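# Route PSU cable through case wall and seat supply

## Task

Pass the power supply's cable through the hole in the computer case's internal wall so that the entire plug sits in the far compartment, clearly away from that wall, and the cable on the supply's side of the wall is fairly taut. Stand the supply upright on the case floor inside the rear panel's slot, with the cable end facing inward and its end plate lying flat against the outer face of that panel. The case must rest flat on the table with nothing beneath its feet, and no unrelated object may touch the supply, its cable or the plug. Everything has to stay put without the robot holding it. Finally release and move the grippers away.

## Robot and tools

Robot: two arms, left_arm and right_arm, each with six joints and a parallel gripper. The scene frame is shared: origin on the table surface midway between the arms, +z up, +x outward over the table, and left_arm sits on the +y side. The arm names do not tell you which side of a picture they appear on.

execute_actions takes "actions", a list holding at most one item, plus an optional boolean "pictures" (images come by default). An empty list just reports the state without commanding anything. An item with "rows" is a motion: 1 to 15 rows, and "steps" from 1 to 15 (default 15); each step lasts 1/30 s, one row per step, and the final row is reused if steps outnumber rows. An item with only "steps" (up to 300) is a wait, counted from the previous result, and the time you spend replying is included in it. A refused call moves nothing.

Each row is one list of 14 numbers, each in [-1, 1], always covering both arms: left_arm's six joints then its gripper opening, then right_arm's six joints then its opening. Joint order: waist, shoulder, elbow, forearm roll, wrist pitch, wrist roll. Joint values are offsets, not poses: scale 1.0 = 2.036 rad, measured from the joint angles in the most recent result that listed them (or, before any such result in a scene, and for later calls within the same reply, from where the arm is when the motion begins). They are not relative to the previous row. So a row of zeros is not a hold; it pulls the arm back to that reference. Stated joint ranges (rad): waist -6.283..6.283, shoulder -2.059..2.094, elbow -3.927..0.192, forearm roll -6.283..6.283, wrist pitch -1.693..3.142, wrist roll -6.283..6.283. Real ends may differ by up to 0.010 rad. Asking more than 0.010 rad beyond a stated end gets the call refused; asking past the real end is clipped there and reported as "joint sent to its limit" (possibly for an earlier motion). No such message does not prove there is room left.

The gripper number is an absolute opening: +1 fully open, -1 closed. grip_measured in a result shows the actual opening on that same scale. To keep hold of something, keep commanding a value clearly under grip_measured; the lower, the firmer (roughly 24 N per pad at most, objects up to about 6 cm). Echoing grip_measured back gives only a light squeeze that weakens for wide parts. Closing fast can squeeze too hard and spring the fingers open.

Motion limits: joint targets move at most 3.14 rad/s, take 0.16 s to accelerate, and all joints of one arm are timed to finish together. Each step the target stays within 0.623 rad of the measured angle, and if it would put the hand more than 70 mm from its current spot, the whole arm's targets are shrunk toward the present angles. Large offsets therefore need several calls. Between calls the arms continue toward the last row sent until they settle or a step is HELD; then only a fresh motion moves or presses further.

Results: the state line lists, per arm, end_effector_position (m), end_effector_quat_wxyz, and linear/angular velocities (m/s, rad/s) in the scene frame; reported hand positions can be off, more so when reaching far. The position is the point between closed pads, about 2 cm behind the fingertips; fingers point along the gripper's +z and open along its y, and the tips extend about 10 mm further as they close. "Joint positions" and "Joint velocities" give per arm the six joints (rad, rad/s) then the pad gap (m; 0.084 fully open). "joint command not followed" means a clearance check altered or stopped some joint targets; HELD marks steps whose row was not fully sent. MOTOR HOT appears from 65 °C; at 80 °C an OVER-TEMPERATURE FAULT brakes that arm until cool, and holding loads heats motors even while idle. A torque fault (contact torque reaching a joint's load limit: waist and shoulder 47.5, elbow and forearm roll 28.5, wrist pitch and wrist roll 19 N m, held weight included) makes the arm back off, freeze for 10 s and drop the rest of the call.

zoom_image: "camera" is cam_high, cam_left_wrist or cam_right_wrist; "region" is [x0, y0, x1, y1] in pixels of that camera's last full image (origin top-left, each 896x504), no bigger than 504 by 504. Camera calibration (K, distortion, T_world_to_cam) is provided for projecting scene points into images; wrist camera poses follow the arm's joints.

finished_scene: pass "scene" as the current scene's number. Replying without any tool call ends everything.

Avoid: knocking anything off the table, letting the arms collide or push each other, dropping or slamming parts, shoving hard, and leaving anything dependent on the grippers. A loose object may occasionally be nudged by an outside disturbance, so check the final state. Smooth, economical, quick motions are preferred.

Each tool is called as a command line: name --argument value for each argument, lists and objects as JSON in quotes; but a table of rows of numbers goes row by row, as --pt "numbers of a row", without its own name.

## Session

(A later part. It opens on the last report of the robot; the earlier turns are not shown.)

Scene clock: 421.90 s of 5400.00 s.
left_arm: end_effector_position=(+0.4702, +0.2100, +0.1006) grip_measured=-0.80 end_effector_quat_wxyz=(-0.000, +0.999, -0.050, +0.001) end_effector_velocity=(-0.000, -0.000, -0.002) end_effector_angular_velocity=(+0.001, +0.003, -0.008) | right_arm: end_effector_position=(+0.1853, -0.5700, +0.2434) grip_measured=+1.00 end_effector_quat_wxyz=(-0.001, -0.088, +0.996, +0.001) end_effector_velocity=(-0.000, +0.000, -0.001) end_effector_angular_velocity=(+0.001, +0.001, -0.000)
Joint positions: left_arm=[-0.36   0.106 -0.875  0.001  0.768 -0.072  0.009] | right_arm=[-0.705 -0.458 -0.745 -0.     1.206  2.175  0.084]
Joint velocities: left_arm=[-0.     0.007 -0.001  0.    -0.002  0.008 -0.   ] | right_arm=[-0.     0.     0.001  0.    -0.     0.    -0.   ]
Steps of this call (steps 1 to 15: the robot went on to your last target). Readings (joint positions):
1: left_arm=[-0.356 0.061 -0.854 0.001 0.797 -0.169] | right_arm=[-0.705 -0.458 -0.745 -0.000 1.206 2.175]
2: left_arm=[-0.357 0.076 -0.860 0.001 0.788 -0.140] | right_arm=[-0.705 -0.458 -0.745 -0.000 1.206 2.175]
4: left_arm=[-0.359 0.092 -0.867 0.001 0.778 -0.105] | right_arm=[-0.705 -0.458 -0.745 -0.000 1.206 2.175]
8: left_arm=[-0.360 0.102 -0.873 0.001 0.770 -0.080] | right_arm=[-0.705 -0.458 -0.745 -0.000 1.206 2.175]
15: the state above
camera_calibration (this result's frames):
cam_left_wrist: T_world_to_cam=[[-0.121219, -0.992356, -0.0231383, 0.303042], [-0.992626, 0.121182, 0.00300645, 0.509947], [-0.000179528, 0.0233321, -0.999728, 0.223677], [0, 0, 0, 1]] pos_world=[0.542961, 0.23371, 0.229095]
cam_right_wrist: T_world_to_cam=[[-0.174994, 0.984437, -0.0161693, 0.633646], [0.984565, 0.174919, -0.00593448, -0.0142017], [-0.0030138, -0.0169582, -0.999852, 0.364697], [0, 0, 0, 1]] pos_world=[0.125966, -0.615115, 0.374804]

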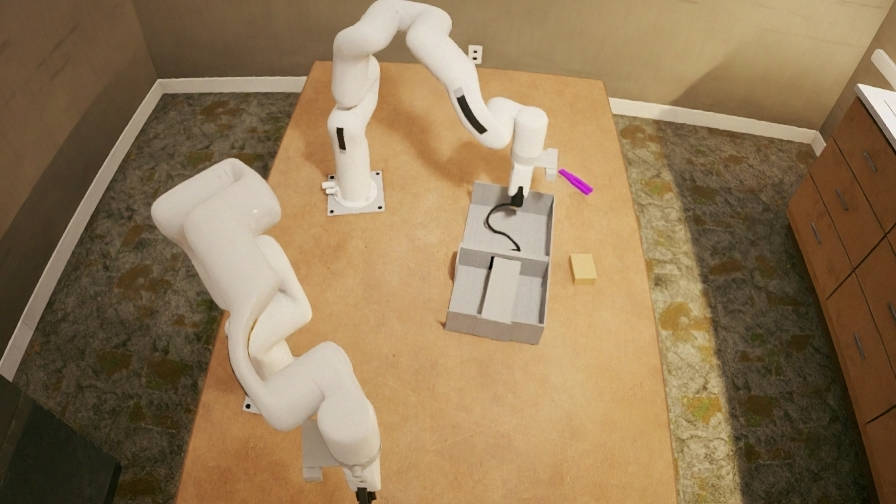

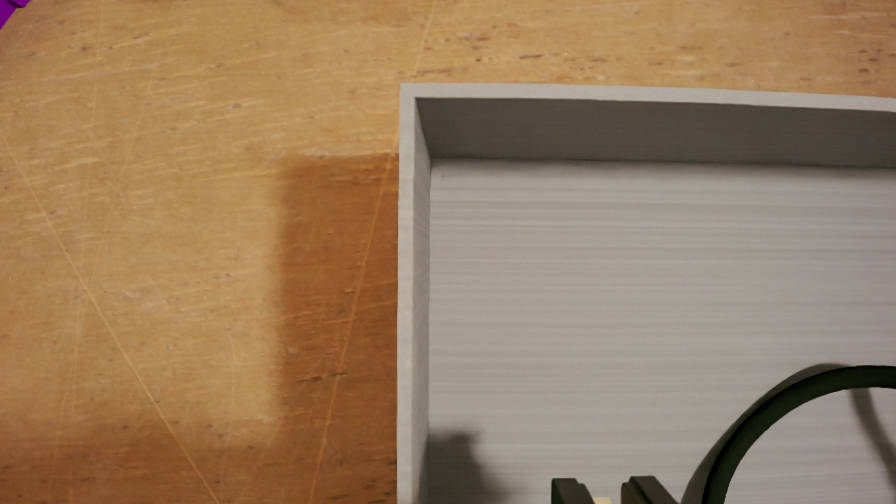

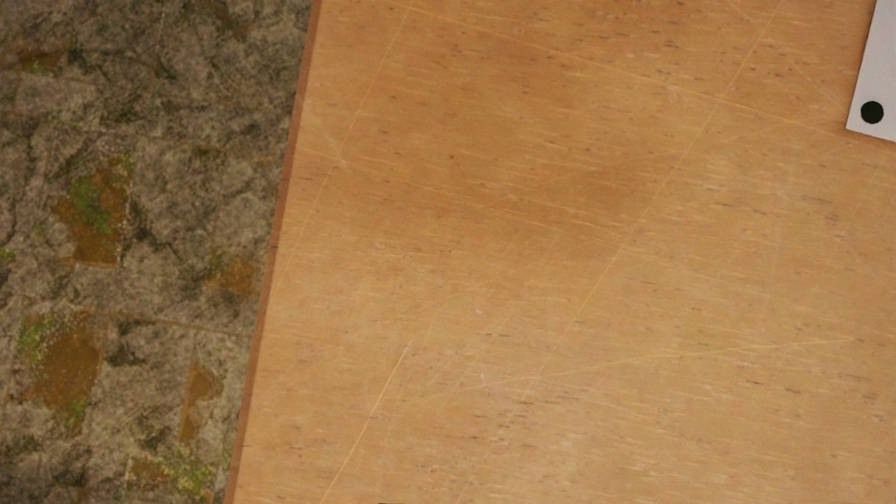

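execute_actions --actions '[{"rows": [[-0.0035,0.038,-0.0213,0,-0.0165,-0.0032,-1, 0,0,0,0,0,0,1],[-0.0035,0.038,-0.0213,0,-0.0165,-0.0032,-1, 0,0,0,0,0,0,1],[-0.0035,0.038,-0.0213,0,-0.0165,-0.0032,-1, 0,0,0,0,0,0,1],[-0.0071,0.076,-0.0426,0,-0.033,-0.0064,-1, 0,0,0,0,0,0,1],[-0.0071,0.076,-0.0426,0,-0.033,-0.0064,-1, 0,0,0,0,0,0,1],[-0.0071,0.076,-0.0426,0,-0.033,-0.0064,-1, 0,0,0,0,0,0,1],[-0.0106,0.1139,-0.0639,0,-0.0496,-0.0096,-1, 0,0,0,0,0,0,1]], "steps": 15}]' --pictures false

execute_actions --actions '[{"steps": 12}]'

zoom_image --camera "cam_high" --region '[400, 100, 640, 370]'

Scene clock: 428.77 s of 5400.00 s.
left_arm: end_effector_position=(+0.5065, +0.1926, +0.0482) grip_measured=-0.80 end_effector_quat_wxyz=(-0.000, +0.999, -0.052, +0.001) end_effector_velocity=(+0.021, -0.006, -0.022) end_effector_angular_velocity=(-0.003, -0.018, +0.002) | right_arm: end_effector_position=(+0.1853, -0.5700, +0.2434) grip_measured=+1.00 end_effector_quat_wxyz=(-0.001, -0.088, +0.996, +0.001) end_effector_velocity=(-0.000, +0.000, -0.001) end_effector_angular_velocity=(+0.001, +0.001, +0.000)
Joint positions: left_arm=[-0.383  0.327 -0.999  0.001  0.671 -0.091  0.009] | right_arm=[-0.705 -0.458 -0.745 -0.     1.206  2.175  0.084]
Joint velocities: left_arm=[-0.005  0.097 -0.063  0.001 -0.053 -0.007 -0.   ] | right_arm=[-0.    -0.     0.001  0.    -0.    -0.     0.   ]
Steps of this call (steps 1 to 15: the robot went on to your last target; steps 16 to 90: nothing new was sent; then 3.37 s passed at rest; steps 91 to 105: all 15 steps of this action). Readings (joint positions):
91: left_arm=[-0.360 0.107 -0.875 0.001 0.767 -0.071] | right_arm=[-0.705 -0.458 -0.745 -0.000 1.206 2.175]
92: left_arm=[-0.361 0.110 -0.877 0.001 0.765 -0.071] | right_arm=[-0.705 -0.458 -0.745 -0.000 1.206 2.175]
94: left_arm=[-0.363 0.137 -0.894 0.001 0.753 -0.074] | right_arm=[-0.705 -0.458 -0.745 -0.000 1.206 2.175]
98: left_arm=[-0.372 0.227 -0.942 0.001 0.715 -0.082] | right_arm=[-0.705 -0.458 -0.745 -0.000 1.206 2.175]
105: the state above

Scene clock: 429.17 s of 5400.00 s.
left_arm: end_effector_position=(+0.5081, +0.1923, +0.0456) grip_measured=-0.81 end_effector_quat_wxyz=(-0.000, +0.999, -0.051, +0.001) end_effector_velocity=(+0.000, +0.001, -0.001) end_effector_angular_velocity=(+0.000, +0.001, +0.001) | right_arm: end_effector_position=(+0.1853, -0.5700, +0.2434) grip_measured=+1.00 end_effector_quat_wxyz=(-0.001, -0.088, +0.996, +0.001) end_effector_velocity=(-0.000, +0.000, -0.001) end_effector_angular_velocity=(+0.001, +0.002, +0.000)
Joint positions: left_arm=[-0.383  0.337 -1.005  0.001  0.667 -0.091  0.009] | right_arm=[-0.705 -0.458 -0.745 -0.     1.206  2.175  0.084]
Joint velocities: left_arm=[ 0.001  0.003 -0.001  0.    -0.001 -0.    -0.   ] | right_arm=[ 0.     0.001  0.001 -0.     0.     0.    -0.   ]
Steps of this call (steps 1 to 12: the robot went on to your last target). Readings (joint positions):
1: left_arm=[-0.383 0.330 -1.001 0.001 0.670 -0.091] | right_arm=[-0.705 -0.458 -0.745 -0.000 1.206 2.175]
2: left_arm=[-0.383 0.332 -1.002 0.001 0.669 -0.091] | right_arm=[-0.705 -0.458 -0.745 -0.000 1.206 2.175]
4: left_arm=[-0.383 0.334 -1.003 0.001 0.668 -0.091] | right_arm=[-0.705 -0.458 -0.745 -0.000 1.206 2.175]
8: left_arm=[-0.383 0.336 -1.005 0.001 0.667 -0.091] | right_arm=[-0.705 -0.458 -0.745 -0.000 1.206 2.175]
12: the state above
camera_calibration (this result's frames):
cam_left_wrist: T_world_to_cam=[[-0.123881, -0.992032, -0.0229275, 0.29004], [-0.992297, 0.123844, 0.00304861, 0.549133], [-0.000184903, 0.0231285, -0.999732, 0.169072], [0, 0, 0, 1]] pos_world=[0.580865, 0.215812, 0.174003]
cam_right_wrist: T_world_to_cam=[[-0.174994, 0.984437, -0.0161694, 0.633646], [0.984565, 0.174919, -0.00593455, -0.0142018], [-0.00301385, -0.0169583, -0.999852, 0.364696], [0, 0, 0, 1]] pos_world=[0.125966, -0.615115, 0.374804]

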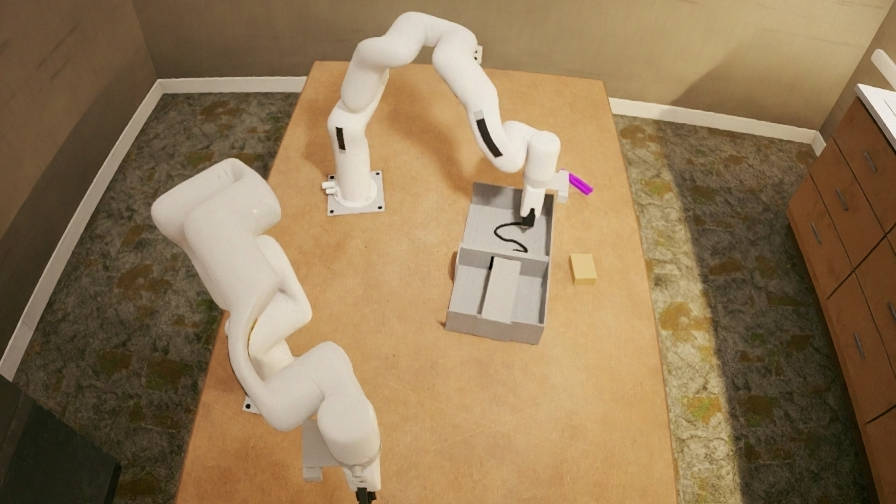

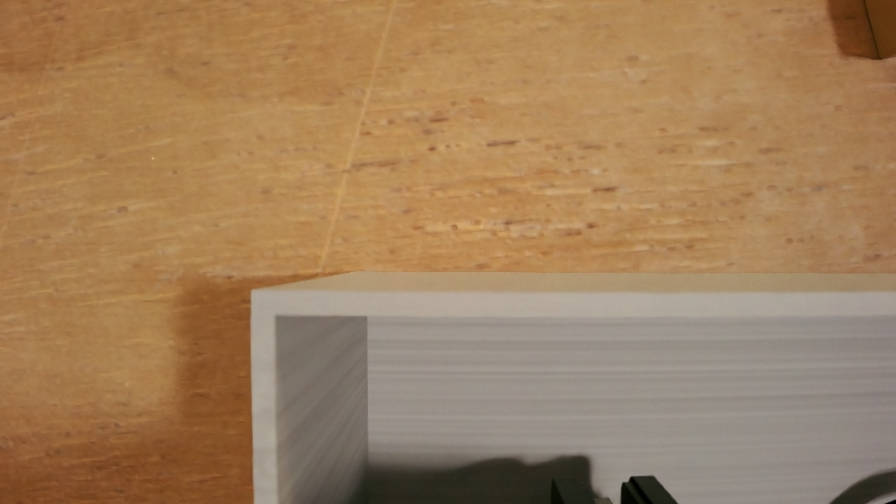

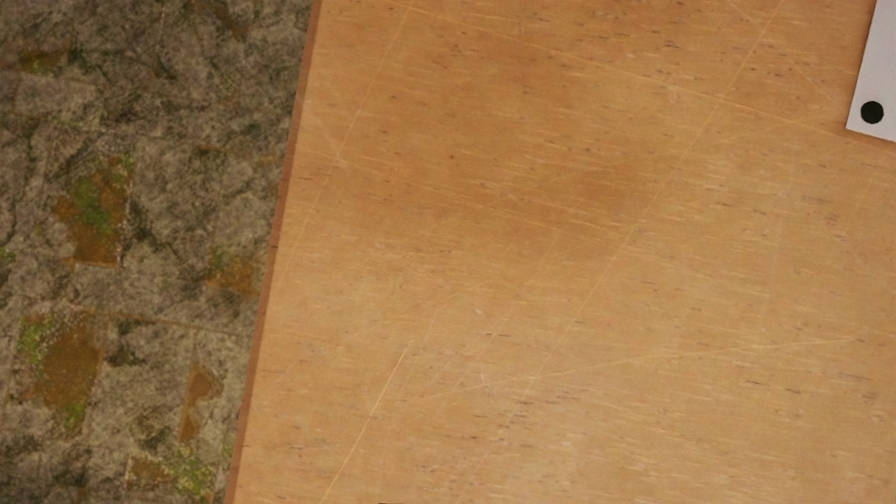

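Region (400, 100, 640, 370) of cam_high's 896x504 image, scaled by 1.867, with more detail than that image has.

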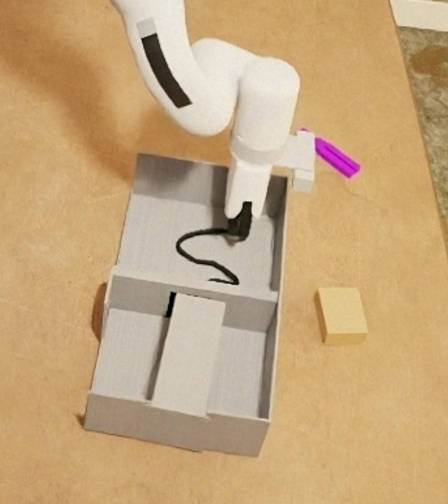

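execute_actions --actions '[{"rows": [[0,0,0,0,0,0,-0.7, 0.6282,0.3618,-0.3284,0,-0.0348,0,1],[0,0,0,0,0,0,-0.6, 0.6282,0.3618,-0.3284,0,-0.0348,0,1],[0,0,0,0,0,0,-0.5, 0.6282,0.3618,-0.3284,0,-0.0348,0,1],[0,0,0,0,0,0,-0.5, 0.6282,0.3618,-0.3284,0,-0.0348,0,1],[0,0,0,0,0,0,-0.5, 0.6282,0.3618,-0.3284,0,-0.0348,0,1],[0,0,0,0,0,0,-0.5, 0.6282,0.3618,-0.3284,0,-0.0348,0,1],[0,0,0,0,0,0,-0.5, 0.6282,0.3618,-0.3284,0,-0.0348,0,1],[-0.0042,-0.0973,-0.0507,0,0.1486,-0.004,-0.5, 0.6282,0.3618,-0.3284,0,-0.0348,0,1]], "steps": 15}]' --pictures false

execute_actions --actions '[{"steps": 15}]'

Scene clock: 437.07 s of 5400.00 s.
left_arm: end_effector_position=(+0.5138, +0.1913, +0.1125) grip_measured=-0.52 end_effector_quat_wxyz=(-0.000, +0.999, -0.049, +0.003) end_effector_velocity=(+0.011, -0.022, +0.385) end_effector_angular_velocity=(-0.016, -0.073, -0.010) | right_arm: end_effector_position=(+0.3342, -0.5170, +0.2476) grip_measured=+1.00 end_effector_quat_wxyz=(+0.003, -0.253, +0.968, -0.003) end_effector_velocity=(+0.297, +0.237, -0.031) end_effector_angular_velocity=(+0.006, +0.012, +0.788)
Joint positions: left_arm=[-0.383  0.221 -1.067  0.002  0.84  -0.096  0.021] | right_arm=[-0.371 -0.145 -1.038 -0.     1.175  2.175  0.084]
Joint velocities: left_arm=[-0.04  -0.644 -0.347 -0.003  0.916 -0.026 -0.   ] | right_arm=[ 0.787  0.585 -0.518  0.    -0.054 -0.001 -0.   ]
Steps of this call (steps 1 to 30: the robot went on to your last target; steps 31 to 90: nothing new was sent; then 4.40 s passed at rest; steps 91 to 105: all 15 steps of this action). Readings (joint positions):
91: left_arm=[-0.382 0.338 -1.005 0.001 0.667 -0.091] | right_arm=[-0.705 -0.458 -0.746 -0.000 1.206 2.175]
92: left_arm=[-0.382 0.338 -1.005 0.001 0.667 -0.091] | right_arm=[-0.702 -0.454 -0.749 -0.000 1.206 2.175]
94: left_arm=[-0.385 0.339 -1.004 0.000 0.666 -0.091] | right_arm=[-0.667 -0.418 -0.785 -0.000 1.202 2.175]
98: left_arm=[-0.383 0.339 -1.003 0.001 0.667 -0.091] | right_arm=[-0.555 -0.308 -0.895 -0.000 1.190 2.175]
105: the state above

Scene clock: 437.57 s of 5400.00 s.
left_arm: end_effector_position=(+0.5077, +0.1883, +0.1590) grip_measured=-0.52 end_effector_quat_wxyz=(-0.001, +0.999, -0.051, -0.001) end_effector_velocity=(+0.002, -0.001, +0.007) end_effector_angular_velocity=(-0.002, -0.008, -0.002) | right_arm: end_effector_position=(+0.4349, -0.3582, +0.2304) grip_measured=+1.00 end_effector_quat_wxyz=(+0.002, -0.435, +0.901, -0.001) end_effector_velocity=(+0.103, +0.368, -0.033) end_effector_angular_velocity=(+0.000, +0.006, +0.759)
Joint positions: left_arm=[-0.391  0.14  -1.107  0.001  0.968 -0.099  0.021] | right_arm=[ 0.017  0.064 -1.223 -0.     1.156  2.175  0.084]
Joint velocities: left_arm=[-0.002 -0.009 -0.007 -0.     0.008  0.    -0.   ] | right_arm=[ 0.759  0.292 -0.259  0.    -0.027  0.    -0.   ]
Steps of this call (steps 1 to 15: the robot went on to your last target). Readings (joint positions):
1: left_arm=[-0.384 0.201 -1.078 0.002 0.870 -0.097] | right_arm=[-0.345 -0.126 -1.055 -0.000 1.173 2.175]
2: left_arm=[-0.386 0.182 -1.087 0.002 0.897 -0.098] | right_arm=[-0.318 -0.108 -1.071 -0.000 1.171 2.175]
4: left_arm=[-0.388 0.158 -1.100 0.002 0.933 -0.099] | right_arm=[-0.266 -0.074 -1.101 -0.000 1.168 2.175]
8: left_arm=[-0.390 0.144 -1.104 0.001 0.960 -0.099] | right_arm=[-0.162 -0.016 -1.153 -0.000 1.163 2.175]
15: the state above
camera_calibration (this result's frames):
cam_left_wrist: T_world_to_cam=[[-0.123917, -0.992017, -0.0233707, 0.288674], [-0.992289, 0.123817, 0.00569199, 0.548536], [-0.00275286, 0.0238958, -0.999711, 0.283737], [0, 0, 0, 1]] pos_world=[0.580859, 0.211671, 0.287279]
cam_right_wrist: T_world_to_cam=[[-0.782318, 0.622499, -0.0217399, 0.60437], [0.62268, 0.782474, -0.00204831, 0.0770899], [0.0157358, -0.0151394, -0.999762, 0.348468], [0, 0, 0, 1]] pos_world=[0.419324, -0.431265, 0.361682]

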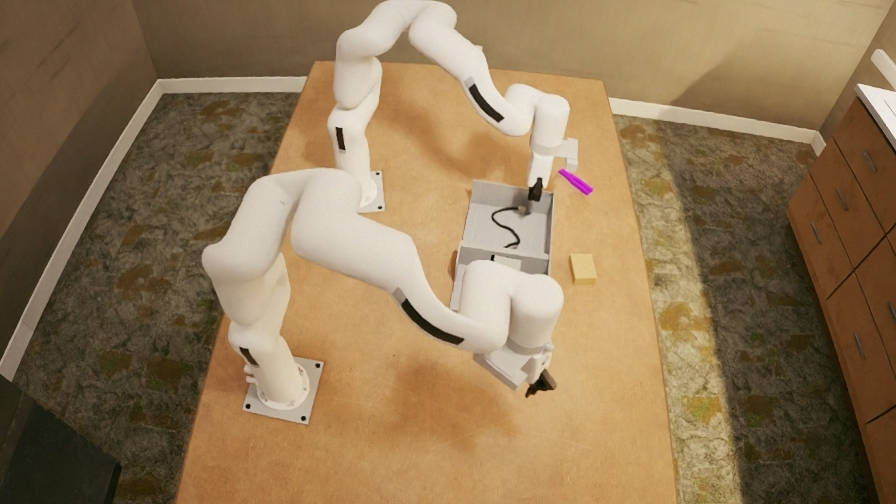

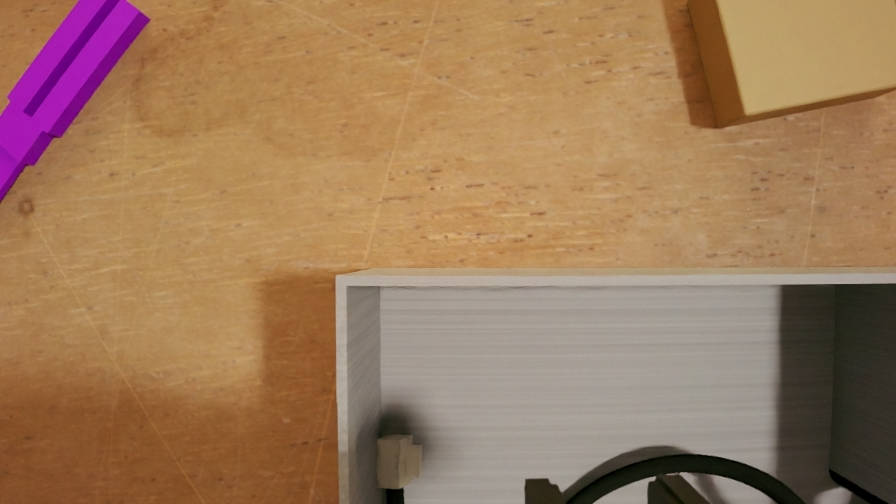

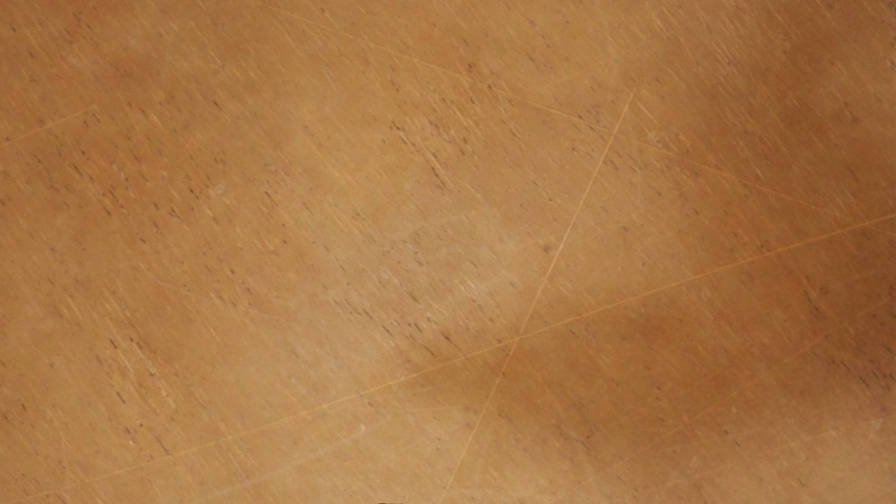

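execute_actions --actions '[{"rows": [[-0.0403,-0.1116,-0.1127,0,0.2238,0.7446,-0.5, 0.2736,0.1054,-0.0937,0,-0.0103,0,1]], "steps": 15}]' --pictures false

execute_actions --actions '[{"steps": 20}]'

Scene clock: 442.83 s of 5400.00 s.
left_arm: end_effector_position=(+0.4792, +0.1645, +0.2882) grip_measured=-0.52 end_effector_quat_wxyz=(-0.001, +0.915, -0.404, +0.001) end_effector_velocity=(-0.103, -0.035, +0.270) end_effector_angular_velocity=(+0.001, -0.009, -2.600) | right_arm: end_effector_position=(+0.4273, -0.0669, +0.2003) grip_measured=+1.00 end_effector_quat_wxyz=(-0.000, +0.665, -0.746, +0.000) end_effector_velocity=(-0.000, -0.000, -0.000) end_effector_angular_velocity=(-0.001, +0.000, +0.002)
Joint positions: left_arm=[-0.452 -0.031 -1.279  0.001  1.309  0.569  0.021] | right_arm=[ 0.574  0.278 -1.414 -0.     1.135  2.175  0.084]
Joint velocities: left_arm=[-0.128 -0.359 -0.363 -0.     0.71   2.472  0.   ] | right_arm=[ 0.    -0.     0.001 -0.001  0.    -0.002  0.   ]
Steps of this call (steps 1 to 45: the robot went on to your last target; steps 46 to 110: nothing new was sent; then 1.10 s passed at rest; steps 111 to 125: all 15 steps of this action). Readings (joint positions):
111: left_arm=[-0.391 0.139 -1.108 0.001 0.969 -0.099] | right_arm=[0.573 0.279 -1.414 -0.000 1.135 2.175]
112: left_arm=[-0.392 0.138 -1.109 0.001 0.972 -0.095] | right_arm=[0.574 0.279 -1.414 -0.000 1.135 2.175]
114: left_arm=[-0.396 0.126 -1.121 0.001 1.003 -0.054] | right_arm=[0.574 0.278 -1.414 -0.000 1.135 2.175]
118: left_arm=[-0.419 0.063 -1.186 0.001 1.121 0.123] | right_arm=[0.574 0.278 -1.414 -0.000 1.135 2.175]
125: the state above

Scene clock: 443.50 s of 5400.00 s.
left_arm: end_effector_position=(+0.4600, +0.1601, +0.3297) grip_measured=-0.52 end_effector_quat_wxyz=(+0.000, -0.661, +0.750, +0.001) end_effector_velocity=(-0.000, -0.000, +0.003) end_effector_angular_velocity=(-0.001, -0.004, -0.029) | right_arm: end_effector_position=(+0.4273, -0.0668, +0.2003) grip_measured=+1.00 end_effector_quat_wxyz=(-0.000, +0.665, -0.746, +0.000) end_effector_velocity=(+0.000, -0.000, +0.000) end_effector_angular_velocity=(-0.000, -0.000, -0.001)
Joint positions: left_arm=[-0.473 -0.087 -1.336  0.001  1.424  1.413  0.021] | right_arm=[ 0.574  0.278 -1.414 -0.     1.135  2.175  0.084]
Joint velocities: left_arm=[-0.    -0.003 -0.003 -0.     0.002  0.029 -0.   ] | right_arm=[ 0.    -0.    -0.    -0.001  0.     0.001 -0.   ]
Steps of this call (steps 1 to 20: the robot went on to your last target). Readings (joint positions):
1: left_arm=[-0.457 -0.042 -1.291 0.001 1.331 0.654] | right_arm=[0.574 0.278 -1.414 -0.000 1.135 2.175]
2: left_arm=[-0.460 -0.053 -1.302 0.001 1.352 0.742] | right_arm=[0.574 0.278 -1.414 -0.000 1.135 2.175]
4: left_arm=[-0.466 -0.068 -1.318 0.001 1.383 0.922] | right_arm=[0.574 0.278 -1.414 -0.000 1.135 2.175]
8: left_arm=[-0.471 -0.082 -1.331 0.001 1.413 1.240] | right_arm=[0.574 0.278 -1.414 -0.000 1.135 2.175]
20: the state above
camera_calibration (this result's frames):
cam_left_wrist: T_world_to_cam=[[-0.988887, 0.147085, -0.0216459, 0.473714], [0.146995, 0.989121, 0.00569402, -0.15896], [0.0222479, 0.00244891, -0.999749, 0.446851], [0, 0, 0, 1]] pos_world=[0.481874, 0.0864599, 0.457898]
cam_right_wrist: T_world_to_cam=[[-0.993194, 0.114849, -0.0193945, 0.472144], [0.114941, 0.993366, -0.00366748, 0.0850973], [0.0188447, -0.00587174, -0.999805, 0.322244], [0, 0, 0, 1]] pos_world=[0.453076, -0.136866, 0.33165]

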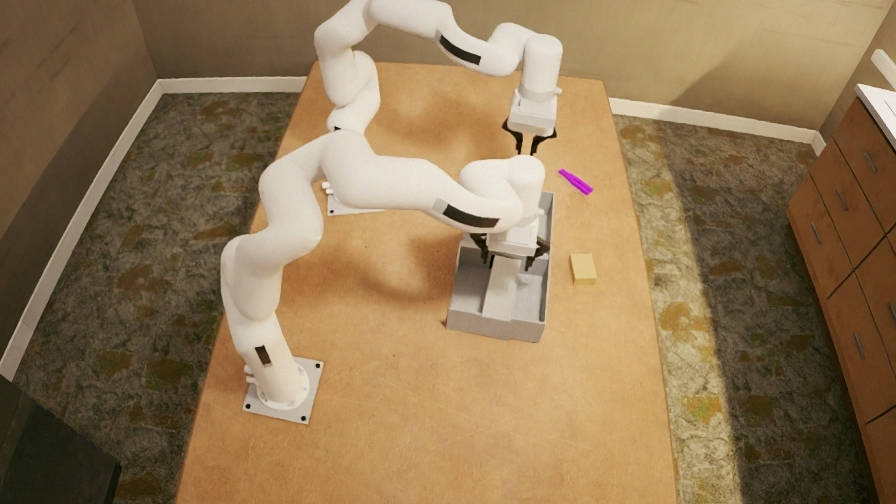

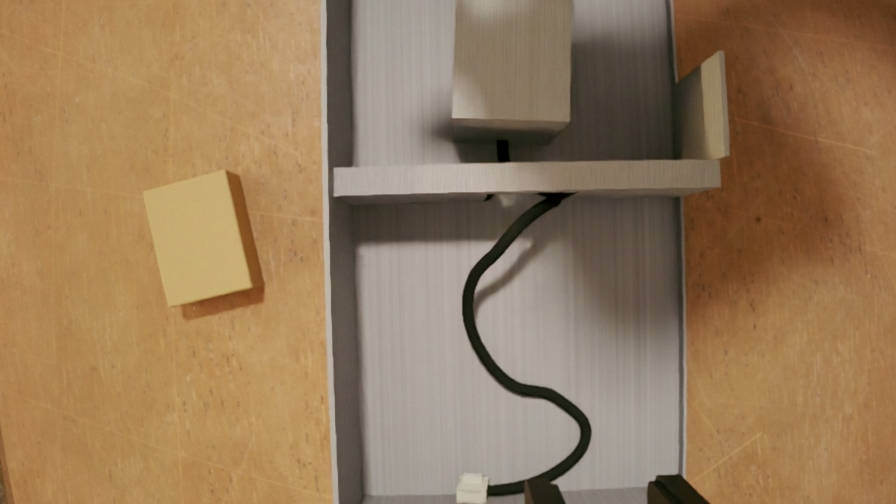

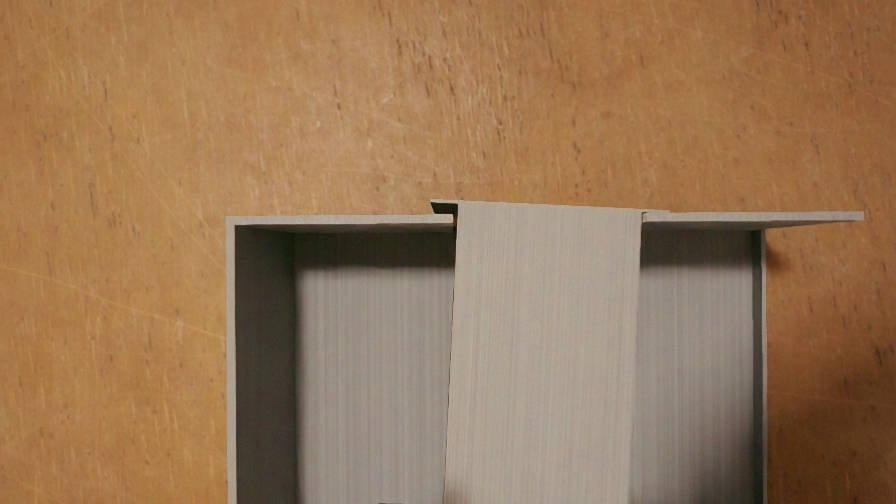

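execute_actions --actions '[{"rows": [[0,0,0,0,0,0.002,-0.5, 0.003,0.0707,0.0688,0,-0.139,0.003,1]], "steps": 15}]' --pictures false

execute_actions --actions '[{"steps": 12}]' --pictures false

execute_actions --actions '[{"rows": [[0,0,0,0,0,0,-0.5, 0,0,0,0,0,0,0.85],[0,0,0,0,0,0,-0.5, 0,0,0,0,0,0,0.75],[0,0,0,0,0,0,-0.5, 0,0,0,0,0,0,0.65],[0,0,0,0,0,0,-0.5, 0,0,0,0,0,0,0.55],[0,0,0,0,0,0,-0.5, 0,0,0,0,0,0,0.45],[0,0,0,0,0,0,-0.5, 0,0,0,0,0,0,0.3],[0,0,0,0,0,0,-0.5, 0,0,0,0,0,0,0.1],[0,0,0,0,0,0,-0.5, 0,0,0,0,0,0,-0.1],[0,0,0,0,0,0,-0.5, 0,0,0,0,0,0,-0.3]], "steps": 15}]'

Scene clock: 454.87 s of 5400.00 s.
left_arm: end_effector_position=(+0.4600, +0.1601, +0.3297) grip_measured=-0.52 end_effector_quat_wxyz=(+0.000, -0.660, +0.752, +0.001) end_effector_velocity=(+0.000, +0.000, +0.000) end_effector_angular_velocity=(-0.000, -0.000, -0.000) | right_arm: end_effector_position=(+0.4268, -0.0635, +0.0894) grip_measured=+1.00 end_effector_quat_wxyz=(+0.001, +0.665, -0.746, -0.000) end_effector_velocity=(+0.020, +0.012, -0.007) end_effector_angular_velocity=(+0.043, -0.081, -0.000)
Joint positions: left_arm=[-0.473 -0.087 -1.336  0.001  1.424  1.417  0.021] | right_arm=[ 0.58   0.417 -1.278 -0.     0.863  2.18   0.084]
Joint velocities: left_arm=[ 0. -0. -0. -0.  0.  0. -0.] | right_arm=[ 0.002  0.022  0.01  -0.001 -0.124  0.003  0.   ]
Steps of this call (steps 1 to 30: the robot went on to your last target; steps 31 to 90: nothing new was sent; then 7.87 s passed at rest; steps 91 to 105: all 15 steps of this action). Readings (joint positions):
91: left_arm=[-0.473 -0.087 -1.337 0.001 1.424 1.416] | right_arm=[0.574 0.278 -1.413 -0.000 1.134 2.175]
92: left_arm=[-0.473 -0.087 -1.337 0.001 1.424 1.417] | right_arm=[0.574 0.279 -1.412 -0.000 1.130 2.175]
94: left_arm=[-0.473 -0.087 -1.336 0.001 1.424 1.417] | right_arm=[0.575 0.295 -1.399 -0.000 1.090 2.176]
98: left_arm=[-0.473 -0.087 -1.336 0.001 1.424 1.417] | right_arm=[0.578 0.365 -1.328 -0.000 0.968 2.178]
105: the state above

Scene clock: 455.27 s of 5400.00 s.
left_arm: end_effector_position=(+0.4600, +0.1601, +0.3297) grip_measured=-0.52 end_effector_quat_wxyz=(+0.000, -0.660, +0.752, +0.001) end_effector_velocity=(+0.000, -0.000, +0.000) end_effector_angular_velocity=(-0.000, -0.001, -0.001) | right_arm: end_effector_position=(+0.4268, -0.0633, +0.0862) grip_measured=+1.00 end_effector_quat_wxyz=(-0.000, +0.665, -0.746, +0.000) end_effector_velocity=(-0.001, -0.000, -0.002) end_effector_angular_velocity=(-0.001, +0.003, -0.001)
Joint positions: left_arm=[-0.473 -0.087 -1.336  0.001  1.424  1.417  0.021] | right_arm=[ 0.581  0.422 -1.274 -0.     0.852  2.181  0.084]
Joint velocities: left_arm=[-0.     0.    -0.    -0.    -0.     0.001 -0.   ] | right_arm=[ 0.     0.003  0.002  0.    -0.002  0.001 -0.   ]
Steps of this call (steps 1 to 12: the robot went on to your last target). Readings (joint positions):
1: left_arm=[-0.473 -0.087 -1.336 0.001 1.424 1.417] | right_arm=[0.580 0.418 -1.278 -0.000 0.859 2.181]
2: left_arm=[-0.473 -0.087 -1.336 0.001 1.424 1.417] | right_arm=[0.580 0.418 -1.278 -0.000 0.857 2.181]
4: left_arm=[-0.473 -0.087 -1.336 0.001 1.424 1.417] | right_arm=[0.580 0.419 -1.277 -0.000 0.854 2.181]
8: left_arm=[-0.473 -0.087 -1.336 0.001 1.424 1.417] | right_arm=[0.580 0.421 -1.274 -0.000 0.852 2.181]
12: the state above

Scene clock: 455.77 s of 5400.00 s.
left_arm: end_effector_position=(+0.4600, +0.1601, +0.3297) grip_measured=-0.52 end_effector_quat_wxyz=(+0.000, -0.660, +0.752, +0.001) end_effector_velocity=(+0.000, +0.000, -0.000) end_effector_angular_velocity=(-0.000, -0.000, +0.001) | right_arm: end_effector_position=(+0.4285, -0.0629, +0.0880) grip_measured=+0.50 end_effector_quat_wxyz=(-0.003, +0.665, -0.747, +0.001) end_effector_velocity=(-0.001, +0.000, -0.000) end_effector_angular_velocity=(-0.000, +0.002, +0.001)
Joint positions: left_arm=[-0.473 -0.087 -1.336  0.001  1.424  1.417  0.021] | right_arm=[ 0.58   0.42  -1.276 -0.     0.85   2.181  0.065]
Joint velocities: left_arm=[ 0.    -0.     0.     0.    -0.    -0.001  0.   ] | right_arm=[ 0.    -0.     0.001  0.001  0.001 -0.001  0.   ]
Steps of this call (steps 1 to 15: all 15 steps of this action). Readings (joint positions):
1: left_arm=[-0.473 -0.087 -1.336 0.001 1.424 1.417] | right_arm=[0.581 0.422 -1.274 -0.000 0.852 2.181]
2: left_arm=[-0.473 -0.087 -1.336 0.001 1.424 1.417] | right_arm=[0.581 0.422 -1.274 -0.000 0.852 2.181]
4: left_arm=[-0.473 -0.087 -1.336 0.001 1.424 1.417] | right_arm=[0.580 0.421 -1.275 -0.000 0.851 2.181]
8: left_arm=[-0.473 -0.087 -1.336 0.001 1.424 1.417] | right_arm=[0.580 0.420 -1.277 -0.000 0.850 2.181]
15: the state above
camera_calibration (this result's frames):
cam_left_wrist: T_world_to_cam=[[-0.98828, 0.151109, -0.0216421, 0.472789], [0.15102, 0.988514, 0.00569122, -0.160713], [0.0222535, 0.00235612, -0.99975, 0.446863], [0, 0, 0, 1]] pos_world=[0.481575, 0.0863716, 0.457898]
cam_right_wrist: T_world_to_cam=[[-0.993052, 0.115285, -0.0236095, 0.470956], [0.11534, 0.993326, -0.000974207, 0.0801773], [0.0233396, -0.00369056, -0.999721, 0.208146], [0, 0, 0, 1]] pos_world=[0.453578, -0.133168, 0.219286]

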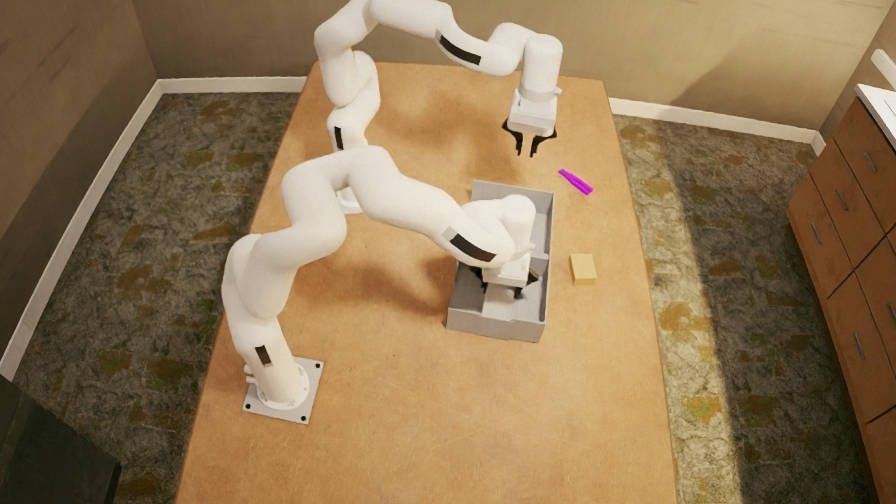

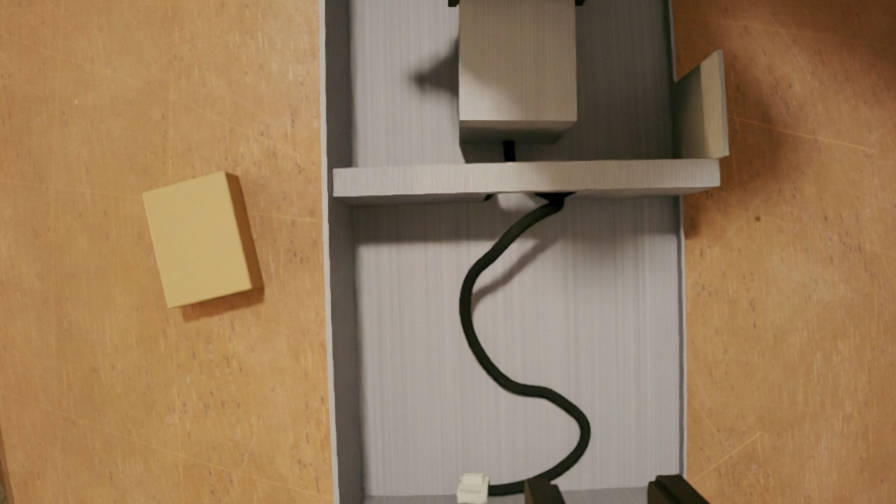

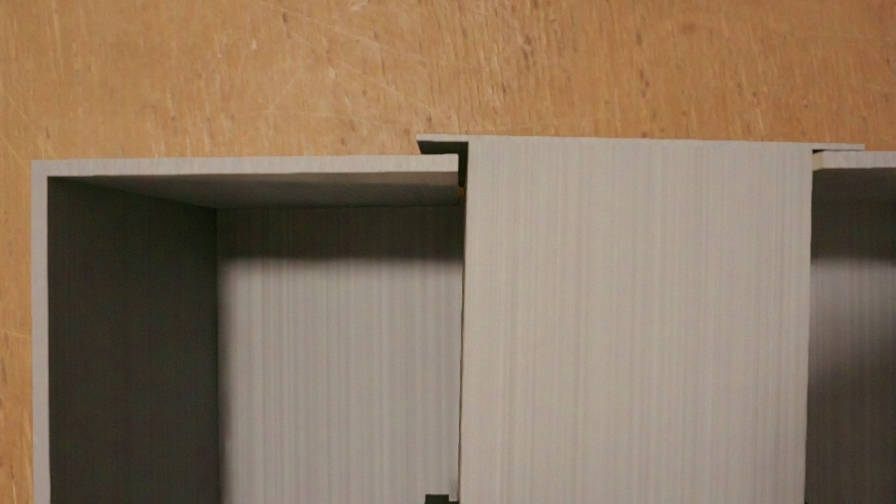

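execute_actions --actions '[{"rows": [[0,0,0,0,0,0,-0.5, 0.0005,-0.0028,-0.0022,0,0.008,0,-0.7]], "steps": 15}]'

Scene clock: 460.70 s of 5400.00 s.
left_arm: end_effector_position=(+0.4600, +0.1601, +0.3297) grip_measured=-0.52 end_effector_quat_wxyz=(+0.000, -0.660, +0.752, +0.001) end_effector_velocity=(-0.000, +0.000, +0.000) end_effector_angular_velocity=(-0.000, -0.000, +0.001) | right_arm: end_effector_position=(+0.4252, -0.0634, +0.0888) grip_measured=+0.49 end_effector_quat_wxyz=(+0.003, +0.666, -0.746, -0.001) end_effector_velocity=(-0.001, -0.004, +0.002) end_effector_angular_velocity=(-0.004, +0.007, -0.009)
Joint positions: left_arm=[-0.473 -0.087 -1.336  0.001  1.424  1.417  0.021] | right_arm=[ 0.582  0.417 -1.277 -0.     0.866  2.179  0.065]
Joint velocities: left_arm=[ 0.    -0.    -0.    -0.     0.    -0.001 -0.   ] | right_arm=[-0.006 -0.007  0.001 -0.     0.015  0.003 -0.   ]
Steps of this call (steps 1 to 15: the robot went on to your last target; steps 16 to 90: nothing new was sent; then 1.43 s passed at rest; steps 91 to 105: all 15 steps of this action). Readings (joint positions):
91: left_arm=[-0.473 -0.087 -1.336 0.001 1.424 1.417] | right_arm=[0.580 0.421 -1.276 -0.000 0.852 2.181]
92: left_arm=[-0.473 -0.087 -1.336 0.001 1.424 1.417] | right_arm=[0.581 0.421 -1.277 -0.000 0.854 2.181]
94: left_arm=[-0.473 -0.087 -1.336 0.001 1.424 1.417] | right_arm=[0.582 0.420 -1.278 0.000 0.858 2.180]
98: left_arm=[-0.473 -0.087 -1.336 0.001 1.424 1.417] | right_arm=[0.583 0.419 -1.278 -0.000 0.862 2.179]
105: the state above
camera_calibration (this result's frames):
cam_left_wrist: T_world_to_cam=[[-0.98828, 0.151109, -0.0216421, 0.472789], [0.15102, 0.988514, 0.00569122, -0.160713], [0.0222535, 0.00235613, -0.99975, 0.446863], [0, 0, 0, 1]] pos_world=[0.481575, 0.0863716, 0.457898]
cam_right_wrist: T_world_to_cam=[[-0.993586, 0.112267, -0.0135491, 0.466965], [0.112379, 0.993635, -0.00778862, 0.0829811], [0.0125884, -0.00926129, -0.999878, 0.213263], [0, 0, 0, 1]] pos_world=[0.451959, -0.132903, 0.22021]

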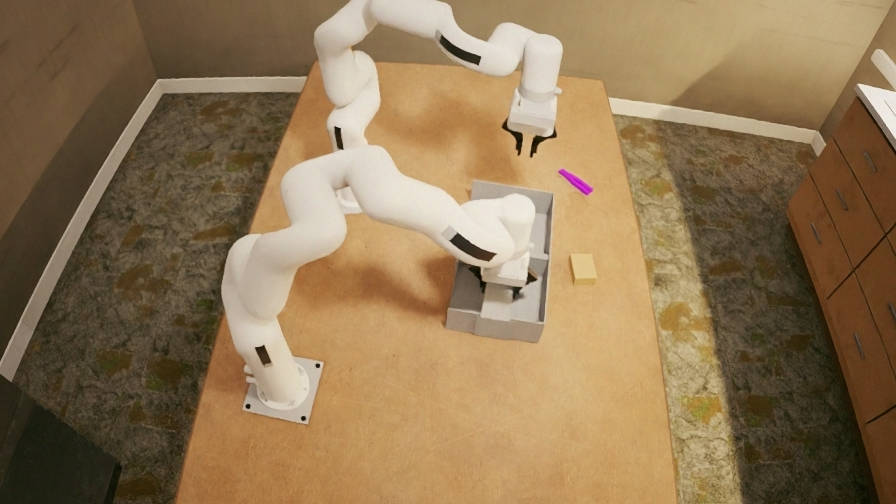

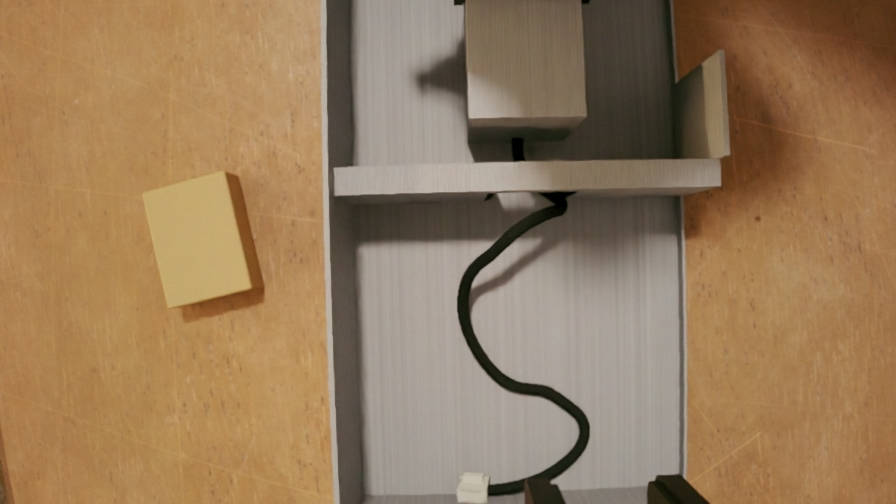

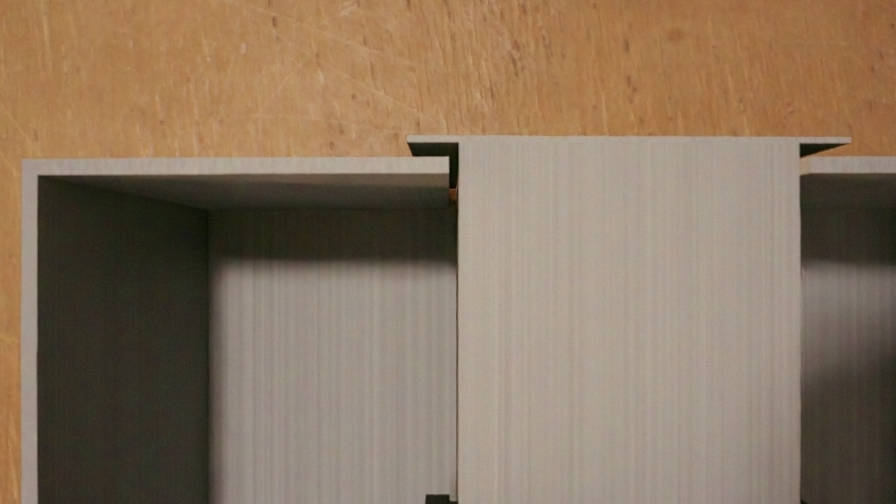

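execute_actions --actions '[{"rows": [[0,0,0,0,0,0,-0.5, 0.0025,0.0022,-0.0049,0,0,0.003,-0.7]], "steps": 15}]' --pictures false

execute_actions --actions '[{"steps": 10}]'

Scene clock: 464.63 s of 5400.00 s.
left_arm: end_effector_position=(+0.4600, +0.1601, +0.3297) grip_measured=-0.52 end_effector_quat_wxyz=(+0.000, -0.660, +0.752, +0.001) end_effector_velocity=(+0.000, +0.000, -0.000) end_effector_angular_velocity=(-0.000, +0.000, -0.001) | right_arm: end_effector_position=(+0.4268, -0.0598, +0.0900) grip_measured=+0.49 end_effector_quat_wxyz=(+0.001, +0.666, -0.746, +0.000) end_effector_velocity=(-0.000, +0.000, -0.001) end_effector_angular_velocity=(-0.000, +0.000, -0.000)
Joint positions: left_arm=[-0.473 -0.087 -1.336  0.001  1.424  1.417  0.021] | right_arm=[ 0.586  0.422 -1.287 -0.     0.867  2.185  0.065]
Joint velocities: left_arm=[ 0.    -0.    -0.    -0.     0.     0.001 -0.   ] | right_arm=[ 0.001  0.001 -0.    -0.    -0.001  0.001  0.   ]
Steps of this call (steps 1 to 15: the robot went on to your last target; steps 16 to 90: nothing new was sent; then 0.43 s passed at rest; steps 91 to 105: all 15 steps of this action). Readings (joint positions):
91: left_arm=[-0.473 -0.087 -1.336 0.001 1.424 1.417] | right_arm=[0.581 0.415 -1.281 -0.000 0.867 2.181]
92: left_arm=[-0.473 -0.087 -1.336 0.001 1.424 1.417] | right_arm=[0.582 0.416 -1.282 -0.000 0.867 2.182]
94: left_arm=[-0.473 -0.087 -1.336 0.001 1.424 1.417] | right_arm=[0.584 0.418 -1.285 -0.000 0.866 2.183]
98: left_arm=[-0.473 -0.087 -1.336 0.001 1.424 1.417] | right_arm=[0.586 0.421 -1.286 -0.000 0.867 2.185]
105: the state above

Scene clock: 464.97 s of 5400.00 s.
left_arm: end_effector_position=(+0.4600, +0.1601, +0.3297) grip_measured=-0.52 end_effector_quat_wxyz=(+0.000, -0.660, +0.752, +0.001) end_effector_velocity=(-0.000, +0.000, -0.000) end_effector_angular_velocity=(+0.000, +0.000, +0.000) | right_arm: end_effector_position=(+0.4268, -0.0597, +0.0900) grip_measured=+0.49 end_effector_quat_wxyz=(+0.001, +0.666, -0.746, -0.000) end_effector_velocity=(+0.000, +0.000, -0.000) end_effector_angular_velocity=(+0.001, -0.000, +0.000)
Joint positions: left_arm=[-0.473 -0.087 -1.336  0.001  1.424  1.417  0.021] | right_arm=[ 0.586  0.422 -1.287 -0.     0.867  2.185  0.065]
Joint velocities: left_arm=[ 0.001 -0.     0.001 -0.    -0.     0.    -0.   ] | right_arm=[ 0.001  0.    -0.     0.    -0.001  0.    -0.   ]
Steps of this call (steps 1 to 10: the robot went on to your last target). Readings (joint positions):
1: left_arm=[-0.473 -0.087 -1.336 0.001 1.424 1.417] | right_arm=[0.586 0.422 -1.287 -0.000 0.867 2.185]
2: left_arm=[-0.473 -0.087 -1.336 0.001 1.424 1.417] | right_arm=[0.586 0.422 -1.287 -0.000 0.867 2.185]
4: left_arm=[-0.473 -0.087 -1.336 0.001 1.424 1.417] | right_arm=[0.586 0.422 -1.287 -0.000 0.867 2.185]
8: left_arm=[-0.473 -0.087 -1.336 0.001 1.424 1.417] | right_arm=[0.586 0.422 -1.287 -0.000 0.867 2.185]
10: the state above
camera_calibration (this result's frames):
cam_left_wrist: T_world_to_cam=[[-0.98828, 0.151109, -0.0216421, 0.472789], [0.15102, 0.988514, 0.00569111, -0.160713], [0.0222535, 0.00235602, -0.99975, 0.446863], [0, 0, 0, 1]] pos_world=[0.481575, 0.0863716, 0.457898]
cam_right_wrist: T_world_to_cam=[[-0.993385, 0.113468, -0.0176519, 0.468462], [0.113575, 0.993516, -0.00518565, 0.0783723], [0.016949, -0.00715616, -0.999831, 0.212776], [0, 0, 0, 1]] pos_world=[0.452855, -0.129497, 0.221416]

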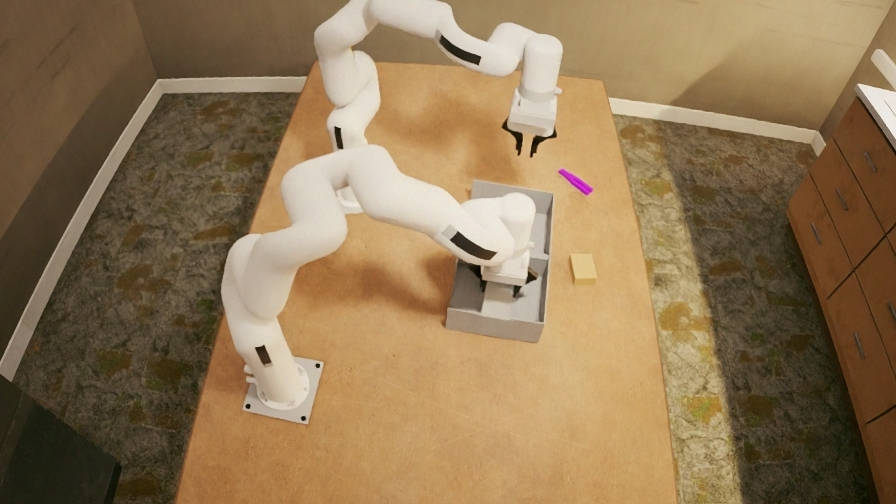

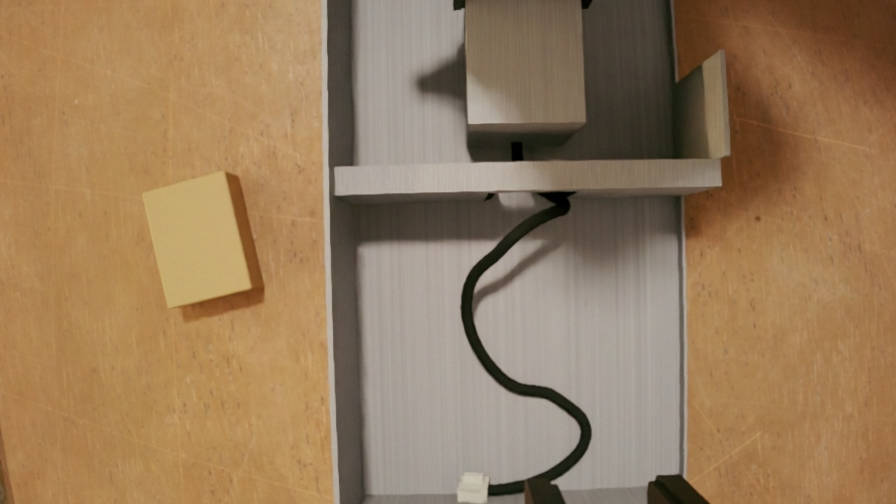

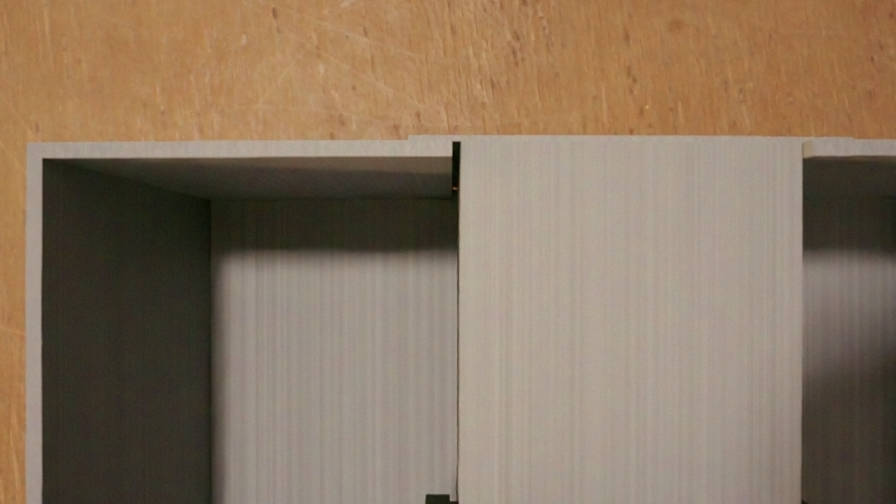

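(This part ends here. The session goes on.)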